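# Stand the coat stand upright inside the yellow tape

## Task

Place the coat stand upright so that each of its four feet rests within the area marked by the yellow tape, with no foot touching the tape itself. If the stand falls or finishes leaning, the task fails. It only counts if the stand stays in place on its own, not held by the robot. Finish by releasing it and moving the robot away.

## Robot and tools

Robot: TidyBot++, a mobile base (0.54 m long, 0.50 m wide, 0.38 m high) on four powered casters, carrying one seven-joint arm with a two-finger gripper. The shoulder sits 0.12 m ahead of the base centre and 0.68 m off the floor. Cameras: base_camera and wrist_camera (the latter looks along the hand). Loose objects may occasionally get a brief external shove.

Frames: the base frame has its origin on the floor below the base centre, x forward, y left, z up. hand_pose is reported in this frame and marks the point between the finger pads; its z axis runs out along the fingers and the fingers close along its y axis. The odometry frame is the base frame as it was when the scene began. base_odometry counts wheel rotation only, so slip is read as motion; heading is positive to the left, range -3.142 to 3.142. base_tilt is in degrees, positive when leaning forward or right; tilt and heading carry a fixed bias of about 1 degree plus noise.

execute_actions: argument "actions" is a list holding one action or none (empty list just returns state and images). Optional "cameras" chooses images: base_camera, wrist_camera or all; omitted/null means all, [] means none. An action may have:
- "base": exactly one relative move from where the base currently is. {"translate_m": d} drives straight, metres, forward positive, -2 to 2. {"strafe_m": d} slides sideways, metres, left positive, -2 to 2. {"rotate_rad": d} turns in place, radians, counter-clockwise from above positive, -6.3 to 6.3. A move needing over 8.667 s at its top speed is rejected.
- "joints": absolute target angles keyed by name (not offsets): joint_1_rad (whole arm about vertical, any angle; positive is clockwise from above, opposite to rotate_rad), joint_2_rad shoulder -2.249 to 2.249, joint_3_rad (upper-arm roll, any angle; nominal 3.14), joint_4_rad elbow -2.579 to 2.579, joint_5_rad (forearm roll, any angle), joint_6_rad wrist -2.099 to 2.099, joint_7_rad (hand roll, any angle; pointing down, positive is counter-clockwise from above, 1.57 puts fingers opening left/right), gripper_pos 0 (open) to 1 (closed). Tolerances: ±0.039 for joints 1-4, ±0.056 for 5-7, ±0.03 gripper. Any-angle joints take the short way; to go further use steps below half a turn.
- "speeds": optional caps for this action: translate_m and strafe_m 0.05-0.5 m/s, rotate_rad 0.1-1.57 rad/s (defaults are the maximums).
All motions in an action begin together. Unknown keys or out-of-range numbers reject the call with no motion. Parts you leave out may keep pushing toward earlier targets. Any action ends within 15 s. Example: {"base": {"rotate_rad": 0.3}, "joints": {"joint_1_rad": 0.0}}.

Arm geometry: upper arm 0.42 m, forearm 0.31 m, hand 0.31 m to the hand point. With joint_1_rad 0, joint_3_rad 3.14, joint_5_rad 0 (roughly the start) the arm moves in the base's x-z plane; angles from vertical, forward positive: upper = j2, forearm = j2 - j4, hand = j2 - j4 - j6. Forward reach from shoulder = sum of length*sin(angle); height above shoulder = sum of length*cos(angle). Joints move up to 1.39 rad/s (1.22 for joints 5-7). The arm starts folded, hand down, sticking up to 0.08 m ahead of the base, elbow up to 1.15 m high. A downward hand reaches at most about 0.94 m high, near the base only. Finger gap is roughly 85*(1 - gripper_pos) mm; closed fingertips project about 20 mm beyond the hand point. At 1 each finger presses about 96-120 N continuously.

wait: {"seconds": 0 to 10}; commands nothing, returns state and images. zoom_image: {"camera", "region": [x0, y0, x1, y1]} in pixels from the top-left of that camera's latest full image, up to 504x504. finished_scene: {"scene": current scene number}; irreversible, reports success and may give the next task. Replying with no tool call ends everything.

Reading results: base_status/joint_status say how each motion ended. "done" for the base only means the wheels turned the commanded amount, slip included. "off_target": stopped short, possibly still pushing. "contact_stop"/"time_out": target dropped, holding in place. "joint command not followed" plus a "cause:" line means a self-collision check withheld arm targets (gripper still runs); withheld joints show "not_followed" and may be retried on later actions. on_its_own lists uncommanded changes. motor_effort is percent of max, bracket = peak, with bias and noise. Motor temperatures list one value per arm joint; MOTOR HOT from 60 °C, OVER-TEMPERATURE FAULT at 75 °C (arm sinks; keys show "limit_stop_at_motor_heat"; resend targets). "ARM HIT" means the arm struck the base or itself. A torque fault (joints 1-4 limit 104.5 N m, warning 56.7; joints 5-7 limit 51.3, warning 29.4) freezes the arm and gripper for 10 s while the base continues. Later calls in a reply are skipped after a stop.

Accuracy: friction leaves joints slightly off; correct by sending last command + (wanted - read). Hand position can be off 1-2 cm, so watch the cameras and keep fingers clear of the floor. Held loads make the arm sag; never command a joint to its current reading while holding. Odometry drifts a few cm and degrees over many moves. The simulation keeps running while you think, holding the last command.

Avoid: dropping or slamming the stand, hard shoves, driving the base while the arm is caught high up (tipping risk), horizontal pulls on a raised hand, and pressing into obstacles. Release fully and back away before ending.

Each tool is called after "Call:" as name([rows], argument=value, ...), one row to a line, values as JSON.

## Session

Call:
execute_actions([
  {"joints":{"joint_6_rad":0.25}},
])

Scene clock: 1.37 s.
Motor temperatures (°C, as the motors report them): [30 31 29 28 33 34 31]
base_odometry: x=+0.000 y=+0.000 heading=+0.000 (m, m, rad; odometry frame)
base_tilt: forward=+0.4 right=+0.5 (deg)
base_status: not commanded
joint_positions: joint_1_rad=-0.034 joint_2_rad=-0.375 joint_3_rad=+3.159 joint_4_rad=-2.568 joint_5_rad=-0.033 joint_6_rad=+0.252 joint_7_rad=+1.546 gripper_pos=+0.000
joint_status: all done
motor_effort: joint_1_rad=-2(1) joint_2_rad=-7(6) joint_3_rad=+1(1) joint_4_rad=+18(18) joint_5_rad=+0(1) joint_6_rad=+7(8) joint_7_rad=+0(0) (%)
hand_pose: x=+0.5106 y=+0.0052 z=+0.7776 quat_wxyz=(-0.020, +0.825, -0.020, +0.565) (m; base frame)
pictures: base_camera, wrist_camera
Images, in order (width x height): base_camera 644x364, wrist_camera 644x476.

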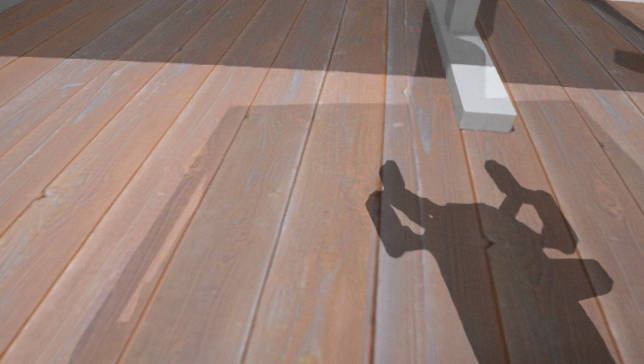

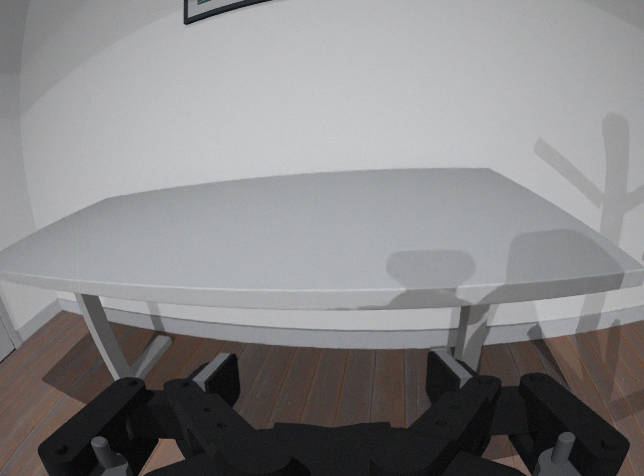

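Call:
execute_actions([
  {"base":{"rotate_rad":-1.0}},
])

Scene clock: 12.93 s.
Motor temperatures (°C, as the motors report them): [30 31 29 28 33 34 31]
base_odometry: x=+0.000 y=+0.000 heading=-1.000 (m, m, rad; odometry frame)
base_tilt: forward=+0.3 right=+0.5 (deg)
base_status: done
joint_positions: joint_1_rad=-0.034 joint_2_rad=-0.375 joint_3_rad=+3.159 joint_4_rad=-2.568 joint_5_rad=-0.033 joint_6_rad=+0.252 joint_7_rad=+1.546 gripper_pos=+0.000
joint_status: not commanded
motor_effort: joint_1_rad=+0(0) joint_2_rad=-6(8) joint_3_rad=+1(2) joint_4_rad=+18(18) joint_5_rad=+0(0) joint_6_rad=+8(8) joint_7_rad=+0(0) (%)
hand_pose: x=+0.5106 y=+0.0051 z=+0.7776 quat_wxyz=(-0.020, +0.825, -0.020, +0.565) (m; base frame)
pictures: base_camera, wrist_camera
Images, in order (width x height): base_camera 644x364, wrist_camera 644x476.

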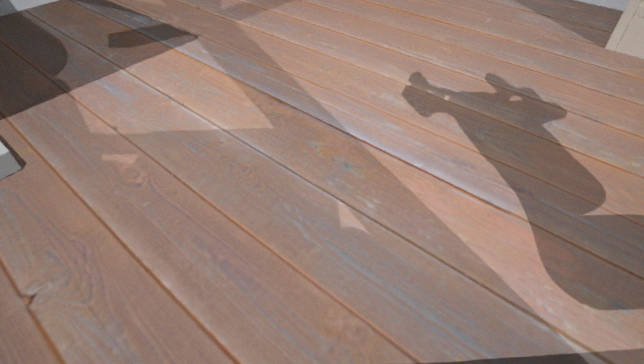

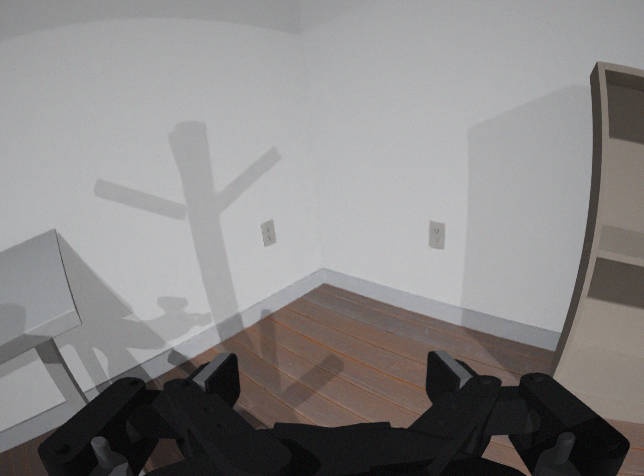

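Call:
execute_actions([
  {"base":{"rotate_rad":-1.1}},
])

Scene clock: 17.70 s.
Motor temperatures (°C, as the motors report them): [30 31 29 28 33 34 31]
base_odometry: x=+0.000 y=+0.000 heading=-2.100 (m, m, rad; odometry frame)
base_tilt: forward=+0.3 right=+0.5 (deg)
base_status: done
joint_positions: joint_1_rad=-0.034 joint_2_rad=-0.375 joint_3_rad=+3.159 joint_4_rad=-2.568 joint_5_rad=-0.033 joint_6_rad=+0.252 joint_7_rad=+1.546 gripper_pos=+0.000
joint_status: not commanded
motor_effort: joint_1_rad=-1(1) joint_2_rad=-6(7) joint_3_rad=+0(2) joint_4_rad=+18(18) joint_5_rad=+0(0) joint_6_rad=+7(7) joint_7_rad=+0(0) (%)
hand_pose: x=+0.5106 y=+0.0050 z=+0.7776 quat_wxyz=(-0.020, +0.825, -0.020, +0.565) (m; base frame)
pictures: base_camera, wrist_camera
Images, in order (width x height): base_camera 644x364, wrist_camera 644x476.

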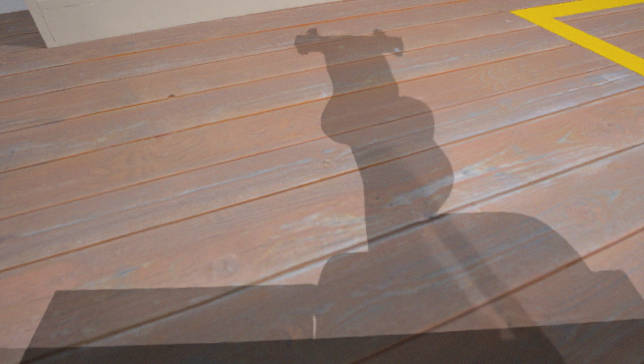

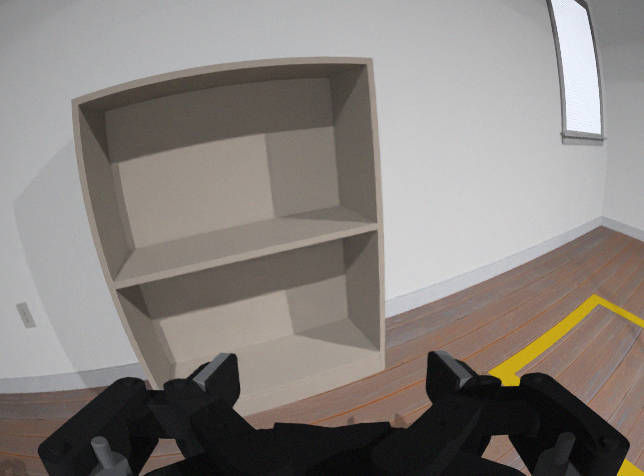

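Call:
execute_actions([
  {"base":{"rotate_rad":-1.1}},
])

Scene clock: 22.13 s.
Motor temperatures (°C, as the motors report them): [30 31 29 28 33 34 31]
base_odometry: x=+0.000 y=+0.000 heading=+3.084 (m, m, rad; odometry frame)
base_tilt: forward=+0.4 right=+0.5 (deg)
base_status: done
joint_positions: joint_1_rad=-0.034 joint_2_rad=-0.375 joint_3_rad=+3.160 joint_4_rad=-2.568 joint_5_rad=-0.033 joint_6_rad=+0.252 joint_7_rad=+1.546 gripper_pos=+0.000
joint_status: not commanded
motor_effort: joint_1_rad=+0(1) joint_2_rad=-7(7) joint_3_rad=+1(2) joint_4_rad=+18(18) joint_5_rad=+0(0) joint_6_rad=+7(7) joint_7_rad=+0(0) (%)
hand_pose: x=+0.5106 y=+0.0049 z=+0.7776 quat_wxyz=(-0.020, +0.825, -0.020, +0.565) (m; base frame)
pictures: base_camera, wrist_camera
Images, in order (width x height): base_camera 644x364, wrist_camera 644x476.

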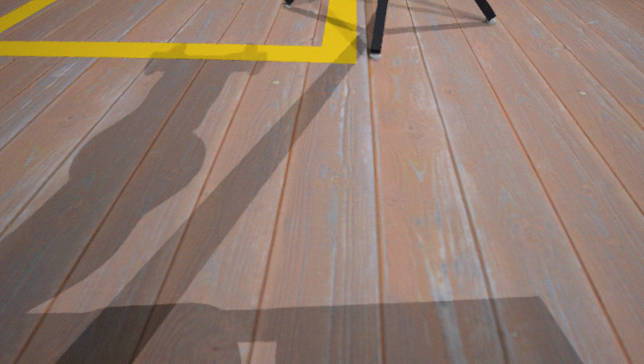

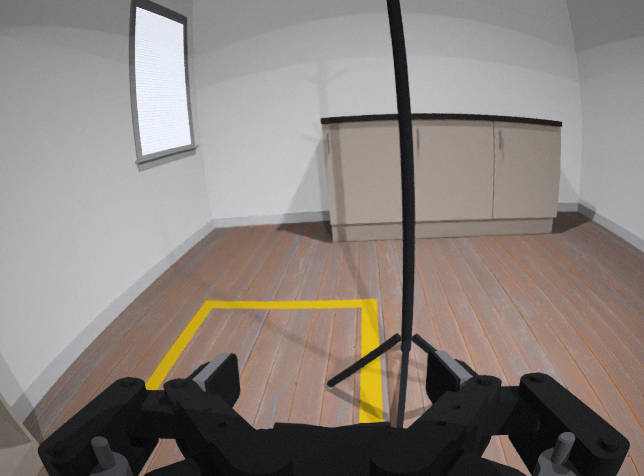

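Call:
execute_actions([
  {"base":{"strafe_m":-0.25},"joints":{"joint_2_rad":0.0,"joint_4_rad":-2.2,"joint_6_rad":0.64,"joint_5_rad":0.0}},
], cameras=["wrist_camera"])

Call:
execute_actions([
  {"base":{"translate_m":0.35}},
])

Scene clock: 30.30 s.
Motor temperatures (°C, as the motors report them): [30 31 29 28 33 34 31]
base_odometry: x=+0.015 y=+0.250 heading=+3.083 (m, m, rad; odometry frame)
base_tilt: forward=+0.4 right=+0.4 (deg)
base_status: done
joint_positions: joint_1_rad=-0.034 joint_2_rad=-0.019 joint_3_rad=+3.162 joint_4_rad=-2.213 joint_5_rad=-0.024 joint_6_rad=+0.622 joint_7_rad=+1.546 gripper_pos=+0.000
joint_status: all done
motor_effort: joint_1_rad=+0(3) joint_2_rad=-21(22) joint_3_rad=+0(2) joint_4_rad=+18(19) joint_5_rad=-1(1) joint_6_rad=+8(8) joint_7_rad=+0(0) (%)
hand_pose: x=+0.6777 y=+0.0046 z=+0.9191 quat_wxyz=(-0.016, +0.707, -0.016, +0.707) (m; base frame)
pictures: wrist_camera
Images, in order (width x height): wrist_camera 644x476.

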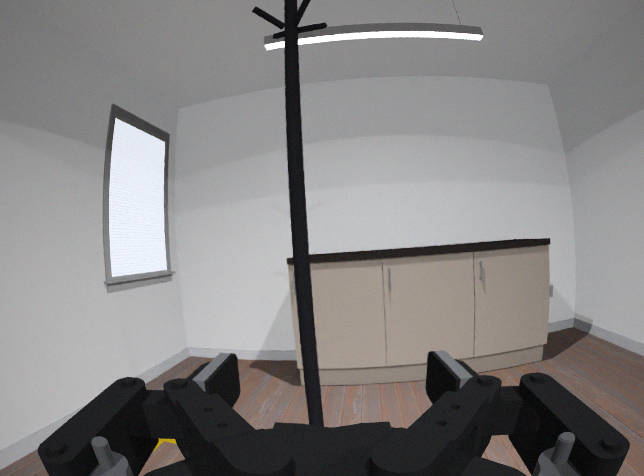

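Scene clock: 32.33 s.
Motor temperatures (°C, as the motors report them): [30 31 29 28 33 34 31]
base_odometry: x=-0.335 y=+0.270 heading=+3.083 (m, m, rad; odometry frame)
base_tilt: forward=+0.3 right=+0.5 (deg)
base_status: done
joint_positions: joint_1_rad=-0.034 joint_2_rad=-0.011 joint_3_rad=+3.162 joint_4_rad=-2.209 joint_5_rad=-0.024 joint_6_rad=+0.623 joint_7_rad=+1.546 gripper_pos=+0.000
joint_status: not commanded
motor_effort: joint_1_rad=-1(0) joint_2_rad=-20(24) joint_3_rad=+1(1) joint_4_rad=+18(20) joint_5_rad=+0(0) joint_6_rad=+8(8) joint_7_rad=+0(0) (%)
hand_pose: x=+0.6803 y=+0.0047 z=+0.9165 quat_wxyz=(-0.015, +0.709, -0.016, +0.705) (m; base frame)
pictures: base_camera, wrist_camera
Images, in order (width x height): base_camera 644x364, wrist_camera 644x476.

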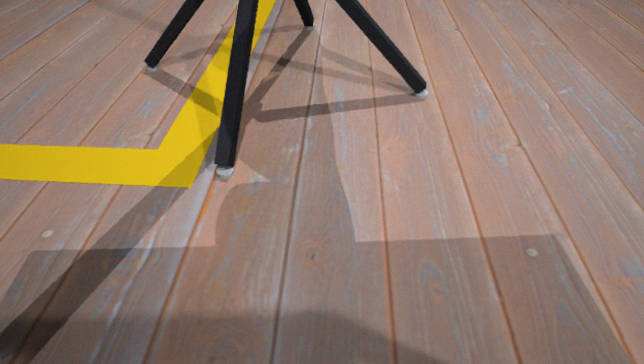

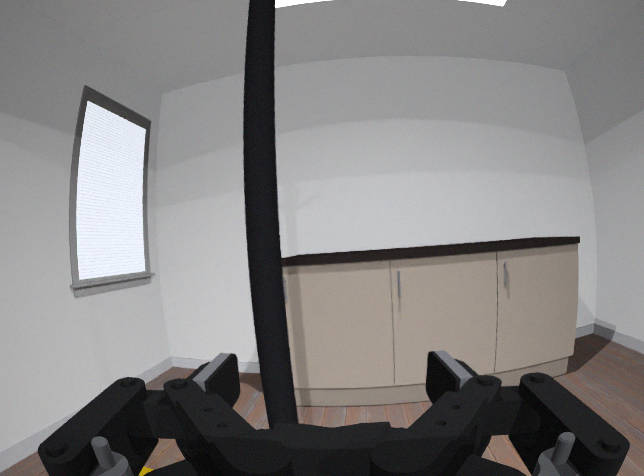

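Call:
execute_actions([
  {"base":{"strafe_m":0.06}},
], cameras=[])

Call:
execute_actions([
  {"base":{"translate_m":0.13}},
])

Scene clock: 37.37 s.
Motor temperatures (°C, as the motors report them): [30 31 29 28 33 34 31]
base_odometry: x=-0.339 y=+0.210 heading=+3.083 (m, m, rad; odometry frame)
base_tilt: forward=+0.3 right=+0.4 (deg)
base_status: done
joint_positions: joint_1_rad=-0.034 joint_2_rad=-0.011 joint_3_rad=+3.157 joint_4_rad=-2.209 joint_5_rad=-0.022 joint_6_rad=+0.623 joint_7_rad=+1.546 gripper_pos=+0.000
joint_status: not commanded
motor_effort: joint_1_rad=-1(3) joint_2_rad=-21(22) joint_3_rad=+0(2) joint_4_rad=+18(18) joint_5_rad=+0(0) joint_6_rad=+8(8) joint_7_rad=+0(0) (%)
hand_pose: x=+0.6803 y=+0.0074 z=+0.9165 quat_wxyz=(-0.017, +0.709, -0.013, +0.705) (m; base frame)
pictures: none
No camera images: the call's "cameras" was empty. Leave "cameras" out to get every camera's image.

Scene clock: 38.73 s.
Motor temperatures (°C, as the motors report them): [30 31 29 28 33 34 31]
base_odometry: x=-0.469 y=+0.218 heading=+3.083 (m, m, rad; odometry frame)
base_tilt: forward=+0.3 right=+0.5 (deg)
base_status: done
joint_positions: joint_1_rad=-0.034 joint_2_rad=-0.007 joint_3_rad=+3.157 joint_4_rad=-2.208 joint_5_rad=-0.022 joint_6_rad=+0.624 joint_7_rad=+1.546 gripper_pos=+0.000
joint_status: not commanded
motor_effort: joint_1_rad=-1(2) joint_2_rad=-21(23) joint_3_rad=+0(0) joint_4_rad=+18(20) joint_5_rad=+0(0) joint_6_rad=+8(9) joint_7_rad=+0(0) (%)
hand_pose: x=+0.6816 y=+0.0074 z=+0.9151 quat_wxyz=(-0.017, +0.709, -0.013, +0.704) (m; base frame)
pictures: base_camera, wrist_camera
Images, in order (width x height): base_camera 644x364, wrist_camera 644x476.

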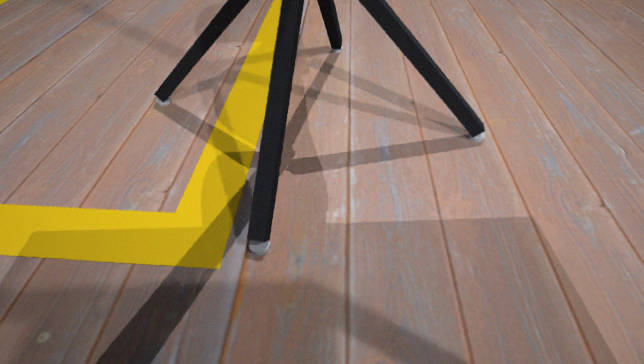

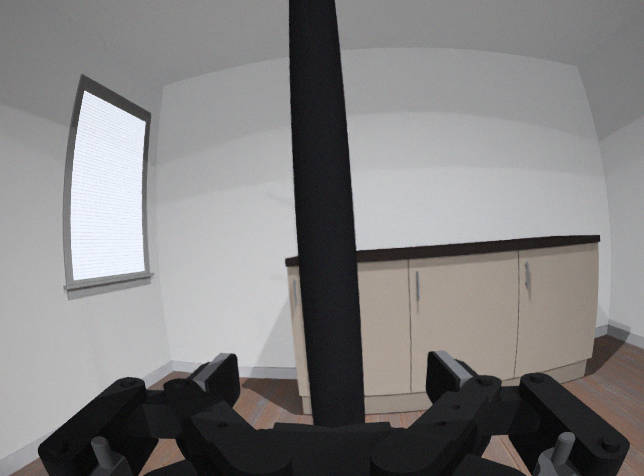

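Call:
execute_actions([
  {"base":{"translate_m":0.06}},
], cameras=[])

Call:
execute_actions([
  {"joints":{"gripper_pos":1}},
], cameras=["wrist_camera"])

Call:
execute_actions([
  {"joints":{"joint_2_rad":-0.24,"joint_4_rad":-1.88,"joint_6_rad":0.62}},
])

Scene clock: 55.17 s.
Motor temperatures (°C, as the motors report them): [30 31 29 29 33 34 31]
base_odometry: x=-0.529 y=+0.221 heading=+3.083 (m, m, rad; odometry frame)
base_tilt: forward=+0.3 right=+0.5 (deg)
base_status: done
joint_positions: joint_1_rad=-0.034 joint_2_rad=-0.005 joint_3_rad=+3.157 joint_4_rad=-2.207 joint_5_rad=-0.022 joint_6_rad=+0.624 joint_7_rad=+1.546 gripper_pos=+0.000
joint_status: not commanded
motor_effort: joint_1_rad=-2(0) joint_2_rad=-20(24) joint_3_rad=+0(1) joint_4_rad=+18(19) joint_5_rad=+0(0) joint_6_rad=+8(8) joint_7_rad=+0(0) (%)
hand_pose: x=+0.6821 y=+0.0075 z=+0.9144 quat_wxyz=(-0.017, +0.710, -0.013, +0.704) (m; base frame)
pictures: none
No camera images: the call's "cameras" was empty. Leave "cameras" out to get every camera's image.

Scene clock: 56.27 s.
Motor temperatures (°C, as the motors report them): [30 31 29 29 33 34 31]
base_odometry: x=-0.529 y=+0.221 heading=+3.083 (m, m, rad; odometry frame)
base_tilt: forward=+0.3 right=+0.5 (deg)
base_status: not commanded
joint_positions: joint_1_rad=-0.033 joint_2_rad=-0.005 joint_3_rad=+3.161 joint_4_rad=-2.207 joint_5_rad=-0.015 joint_6_rad=+0.624 joint_7_rad=+1.546 gripper_pos=+0.669
joint_status: gripper_pos off_target (ended at +0.669, target +1.000)
motor_effort: joint_1_rad=-4(6) joint_2_rad=-21(21) joint_3_rad=-1(4) joint_4_rad=+20(21) joint_5_rad=+0(2) joint_6_rad=+8(9) joint_7_rad=-2(4) (%)
hand_pose: x=+0.6821 y=+0.0067 z=+0.9144 quat_wxyz=(-0.015, +0.710, -0.011, +0.704) (m; base frame)
pictures: wrist_camera
Images, in order (width x height): wrist_camera 644x476.

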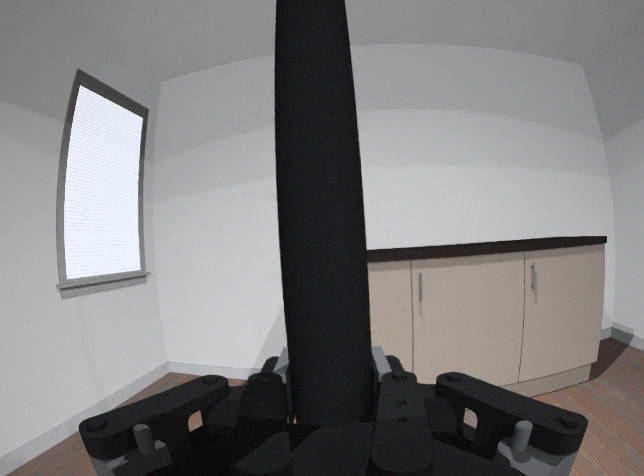

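Scene clock: 57.93 s.
Motor temperatures (°C, as the motors report them): [30 31 29 29 33 34 31]
base_odometry: x=-0.529 y=+0.221 heading=+3.083 (m, m, rad; odometry frame)
base_tilt: forward=+0.4 right=+0.5 (deg)
base_status: not commanded
joint_positions: joint_1_rad=-0.033 joint_2_rad=-0.054 joint_3_rad=+3.161 joint_4_rad=-2.044 joint_5_rad=-0.014 joint_6_rad=+0.472 joint_7_rad=+1.546 gripper_pos=+0.670
joint_status: joint_2_rad off_target (ended at -0.054, target -0.240); joint_4_rad off_target (ended at -2.044, target -1.880); joint_6_rad off_target (ended at +0.472, target +0.620)
motor_effort: joint_1_rad=-1(4) joint_2_rad=-52(57) joint_3_rad=+1(2) joint_4_rad=+48(48) joint_5_rad=-1(2) joint_6_rad=+31(33) joint_7_rad=-1(2) (%)
hand_pose: x=+0.6945 y=+0.0072 z=+0.9902 quat_wxyz=(-0.017, +0.688, -0.011, +0.725) (m; base frame)
pictures: base_camera, wrist_camera
Images, in order (width x height): base_camera 644x364, wrist_camera 644x476.

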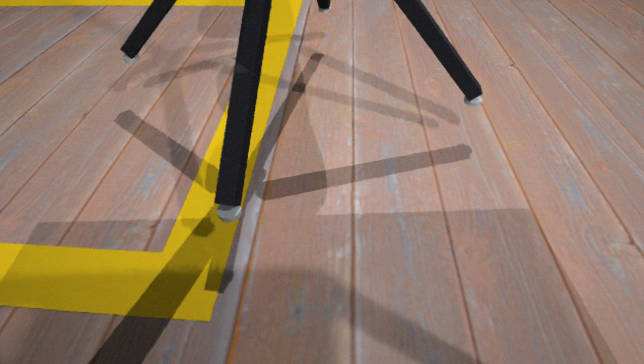

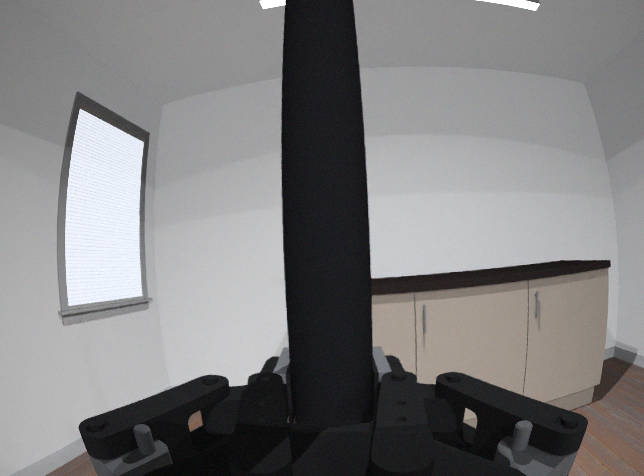

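Call:
execute_actions([
  {"base":{"strafe_m":0.45},"speeds":{"strafe_m":0.3}},
], cameras=[])

Call:
execute_actions([
  {"base":{"translate_m":0.13},"speeds":{"translate_m":0.25},"joints":{"joint_2_rad":-0.19,"joint_4_rad":-1.94,"joint_6_rad":0.64}},
], cameras=["base_camera"])

Scene clock: 65.67 s.
Motor temperatures (°C, as the motors report them): [30 32 29 29 33 34 31]
base_odometry: x=-0.555 y=-0.228 heading=+3.083 (m, m, rad; odometry frame)
base_tilt: forward=+0.4 right=+0.4 (deg)
base_status: done
joint_positions: joint_1_rad=-0.034 joint_2_rad=-0.054 joint_3_rad=+3.155 joint_4_rad=-2.042 joint_5_rad=-0.014 joint_6_rad=+0.472 joint_7_rad=+1.546 gripper_pos=+0.670
joint_status: not commanded
motor_effort: joint_1_rad=-1(6) joint_2_rad=-52(53) joint_3_rad=+1(3) joint_4_rad=+49(50) joint_5_rad=+0(0) joint_6_rad=+32(33) joint_7_rad=+0(1) (%)
hand_pose: x=+0.6945 y=+0.0112 z=+0.9914 quat_wxyz=(-0.019, +0.688, -0.008, +0.726) (m; base frame)
pictures: none
No camera images: the call's "cameras" was empty. Leave "cameras" out to get every camera's image.

Scene clock: 67.07 s.
Motor temperatures (°C, as the motors report them): [30 32 29 29 33 34 31]
base_odometry: x=-0.685 y=-0.221 heading=+3.083 (m, m, rad; odometry frame)
base_tilt: forward=+0.4 right=+0.4 (deg)
base_status: done
joint_positions: joint_1_rad=-0.034 joint_2_rad=-0.026 joint_3_rad=+3.155 joint_4_rad=-2.085 joint_5_rad=-0.014 joint_6_rad=+0.474 joint_7_rad=+1.546 gripper_pos=+0.670
joint_status: joint_2_rad off_target (ended at -0.026, target -0.190); joint_4_rad off_target (ended at -2.085, target -1.940); joint_6_rad off_target (ended at +0.474, target +0.640)
motor_effort: joint_1_rad=-2(4) joint_2_rad=-51(56) joint_3_rad=+0(1) joint_4_rad=+47(51) joint_5_rad=+0(1) joint_6_rad=+31(33) joint_7_rad=-1(1) (%)
hand_pose: x=+0.6970 y=+0.0113 z=+0.9509 quat_wxyz=(-0.018, +0.712, -0.008, +0.702) (m; base frame)
pictures: base_camera
Images, in order (width x height): base_camera 644x364.

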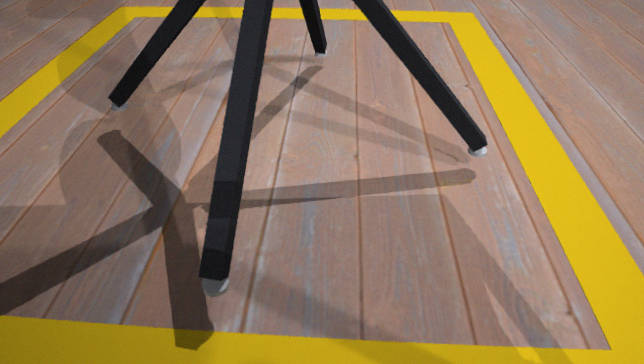

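Call:
execute_actions([
  {"base":{"translate_m":0.07},"speeds":{"translate_m":0.25}},
], cameras=[])

Call:
execute_actions([
  {"joints":{"joint_2_rad":-0.16,"joint_4_rad":-2.04,"joint_6_rad":0.72}},
], cameras=["base_camera"])

Call:
execute_actions([
  {"joints":{"joint_2_rad":-0.01,"joint_4_rad":-2.19,"joint_6_rad":0.61}},
], cameras=["base_camera"])

Call:
execute_actions([
  {"joints":{"gripper_pos":0}},
], cameras=[])

Call:
execute_actions([
  {"base":{"translate_m":-0.5}},
])

Scene clock: 76.70 s.
Motor temperatures (°C, as the motors report them): [30 32 29 30 33 35 31]
base_odometry: x=-0.755 y=-0.217 heading=+3.084 (m, m, rad; odometry frame)
base_tilt: forward=+0.4 right=+0.4 (deg)
base_status: done
joint_positions: joint_1_rad=-0.034 joint_2_rad=-0.019 joint_3_rad=+3.155 joint_4_rad=-2.085 joint_5_rad=-0.014 joint_6_rad=+0.475 joint_7_rad=+1.546 gripper_pos=+0.670
joint_status: not commanded
motor_effort: joint_1_rad=-1(1) joint_2_rad=-51(58) joint_3_rad=+0(2) joint_4_rad=+45(48) joint_5_rad=+0(1) joint_6_rad=+29(33) joint_7_rad=+0(0) (%)
hand_pose: x=+0.6989 y=+0.0114 z=+0.9468 quat_wxyz=(-0.018, +0.714, -0.008, +0.700) (m; base frame)
pictures: none
No camera images: the call's "cameras" was empty. Leave "cameras" out to get every camera's image.

Scene clock: 77.93 s.
Motor temperatures (°C, as the motors report them): [30 33 29 30 33 35 31]
base_odometry: x=-0.755 y=-0.217 heading=+3.084 (m, m, rad; odometry frame)
base_tilt: forward=+0.4 right=+0.5 (deg)
base_status: not commanded
joint_positions: joint_1_rad=-0.034 joint_2_rad=-0.018 joint_3_rad=+3.155 joint_4_rad=-2.169 joint_5_rad=-0.014 joint_6_rad=+0.558 joint_7_rad=+1.546 gripper_pos=+0.671
joint_status: joint_2_rad off_target (ended at -0.018, target -0.160); joint_4_rad off_target (ended at -2.169, target -2.040); joint_6_rad off_target (ended at +0.558, target +0.720)
motor_effort: joint_1_rad=-1(1) joint_2_rad=-50(54) joint_3_rad=+1(0) joint_4_rad=+44(47) joint_5_rad=+0(1) joint_6_rad=+29(31) joint_7_rad=-1(2) (%)
hand_pose: x=+0.6856 y=+0.0108 z=+0.9236 quat_wxyz=(-0.018, +0.715, -0.008, +0.699) (m; base frame)
pictures: base_camera
Images, in order (width x height): base_camera 644x364.

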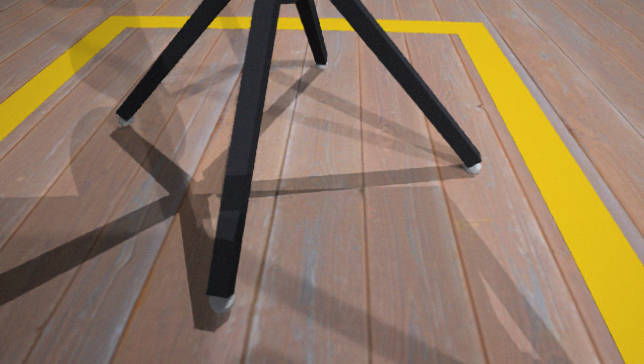

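Scene clock: 79.00 s.
Motor temperatures (°C, as the motors report them): [30 33 29 30 33 35 31]
base_odometry: x=-0.755 y=-0.217 heading=+3.084 (m, m, rad; odometry frame)
base_tilt: forward=+0.4 right=+0.4 (deg)
base_status: not commanded
joint_positions: joint_1_rad=-0.035 joint_2_rad=-0.018 joint_3_rad=+3.151 joint_4_rad=-2.184 joint_5_rad=-0.011 joint_6_rad=+0.577 joint_7_rad=+1.546 gripper_pos=+0.671
joint_status: all done
motor_effort: joint_1_rad=+2(4) joint_2_rad=-22(49) joint_3_rad=+4(4) joint_4_rad=+22(44) joint_5_rad=-1(2) joint_6_rad=+9(29) joint_7_rad=-1(1) (%)
hand_pose: x=+0.6829 y=+0.0135 z=+0.9207 quat_wxyz=(-0.019, +0.713, -0.005, +0.701) (m; base frame)
pictures: base_camera
Images, in order (width x height): base_camera 644x364.

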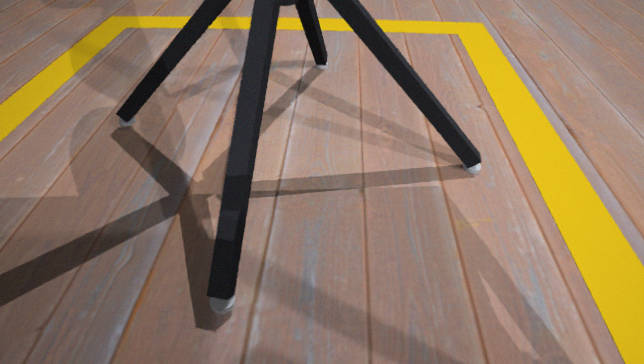

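Scene clock: 80.20 s.
Motor temperatures (°C, as the motors report them): [30 33 29 30 33 35 31]
base_odometry: x=-0.755 y=-0.217 heading=+3.084 (m, m, rad; odometry frame)
base_tilt: forward=+0.3 right=+0.5 (deg)
base_status: not commanded
joint_positions: joint_1_rad=-0.038 joint_2_rad=-0.018 joint_3_rad=+3.157 joint_4_rad=-2.186 joint_5_rad=-0.005 joint_6_rad=+0.590 joint_7_rad=+1.546 gripper_pos=+0.000
joint_status: all done
motor_effort: joint_1_rad=-1(7) joint_2_rad=-21(25) joint_3_rad=+0(8) joint_4_rad=+19(23) joint_5_rad=-1(4) joint_6_rad=+8(11) joint_7_rad=+0(0) (%)
hand_pose: x=+0.6827 y=+0.0137 z=+0.9234 quat_wxyz=(-0.017, +0.710, -0.003, +0.704) (m; base frame)
pictures: none
No camera images: the call's "cameras" was empty. Leave "cameras" out to get every camera's image.

Scene clock: 82.63 s.
Motor temperatures (°C, as the motors report them): [30 33 29 30 33 35 31]
base_odometry: x=-0.255 y=-0.246 heading=+3.084 (m, m, rad; odometry frame)
base_tilt: forward=+0.3 right=+0.5 (deg)
base_status: done
joint_positions: joint_1_rad=-0.038 joint_2_rad=-0.016 joint_3_rad=+3.157 joint_4_rad=-2.186 joint_5_rad=-0.005 joint_6_rad=+0.592 joint_7_rad=+1.546 gripper_pos=+0.000
joint_status: not commanded
motor_effort: joint_1_rad=-1(2) joint_2_rad=-21(23) joint_3_rad=+1(3) joint_4_rad=+19(20) joint_5_rad=+0(1) joint_6_rad=+8(8) joint_7_rad=+0(0) (%)
hand_pose: x=+0.6831 y=+0.0135 z=+0.9229 quat_wxyz=(-0.017, +0.710, -0.003, +0.704) (m; base frame)
pictures: base_camera, wrist_camera
Images, in order (width x height): base_camera 644x364, wrist_camera 644x476.

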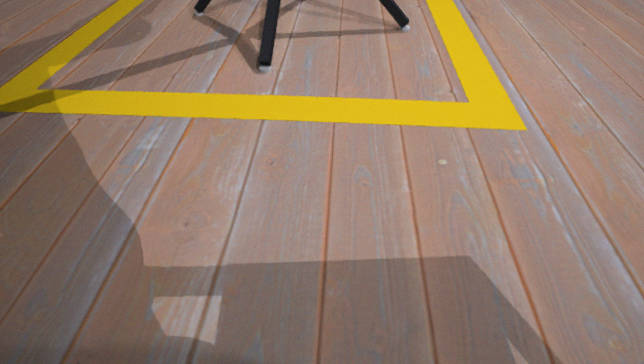

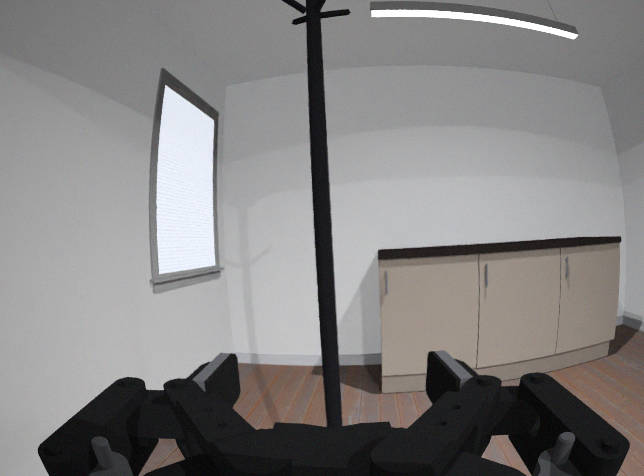

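Call:
finished_scene(scene=2)

The scene is finished: the task was done.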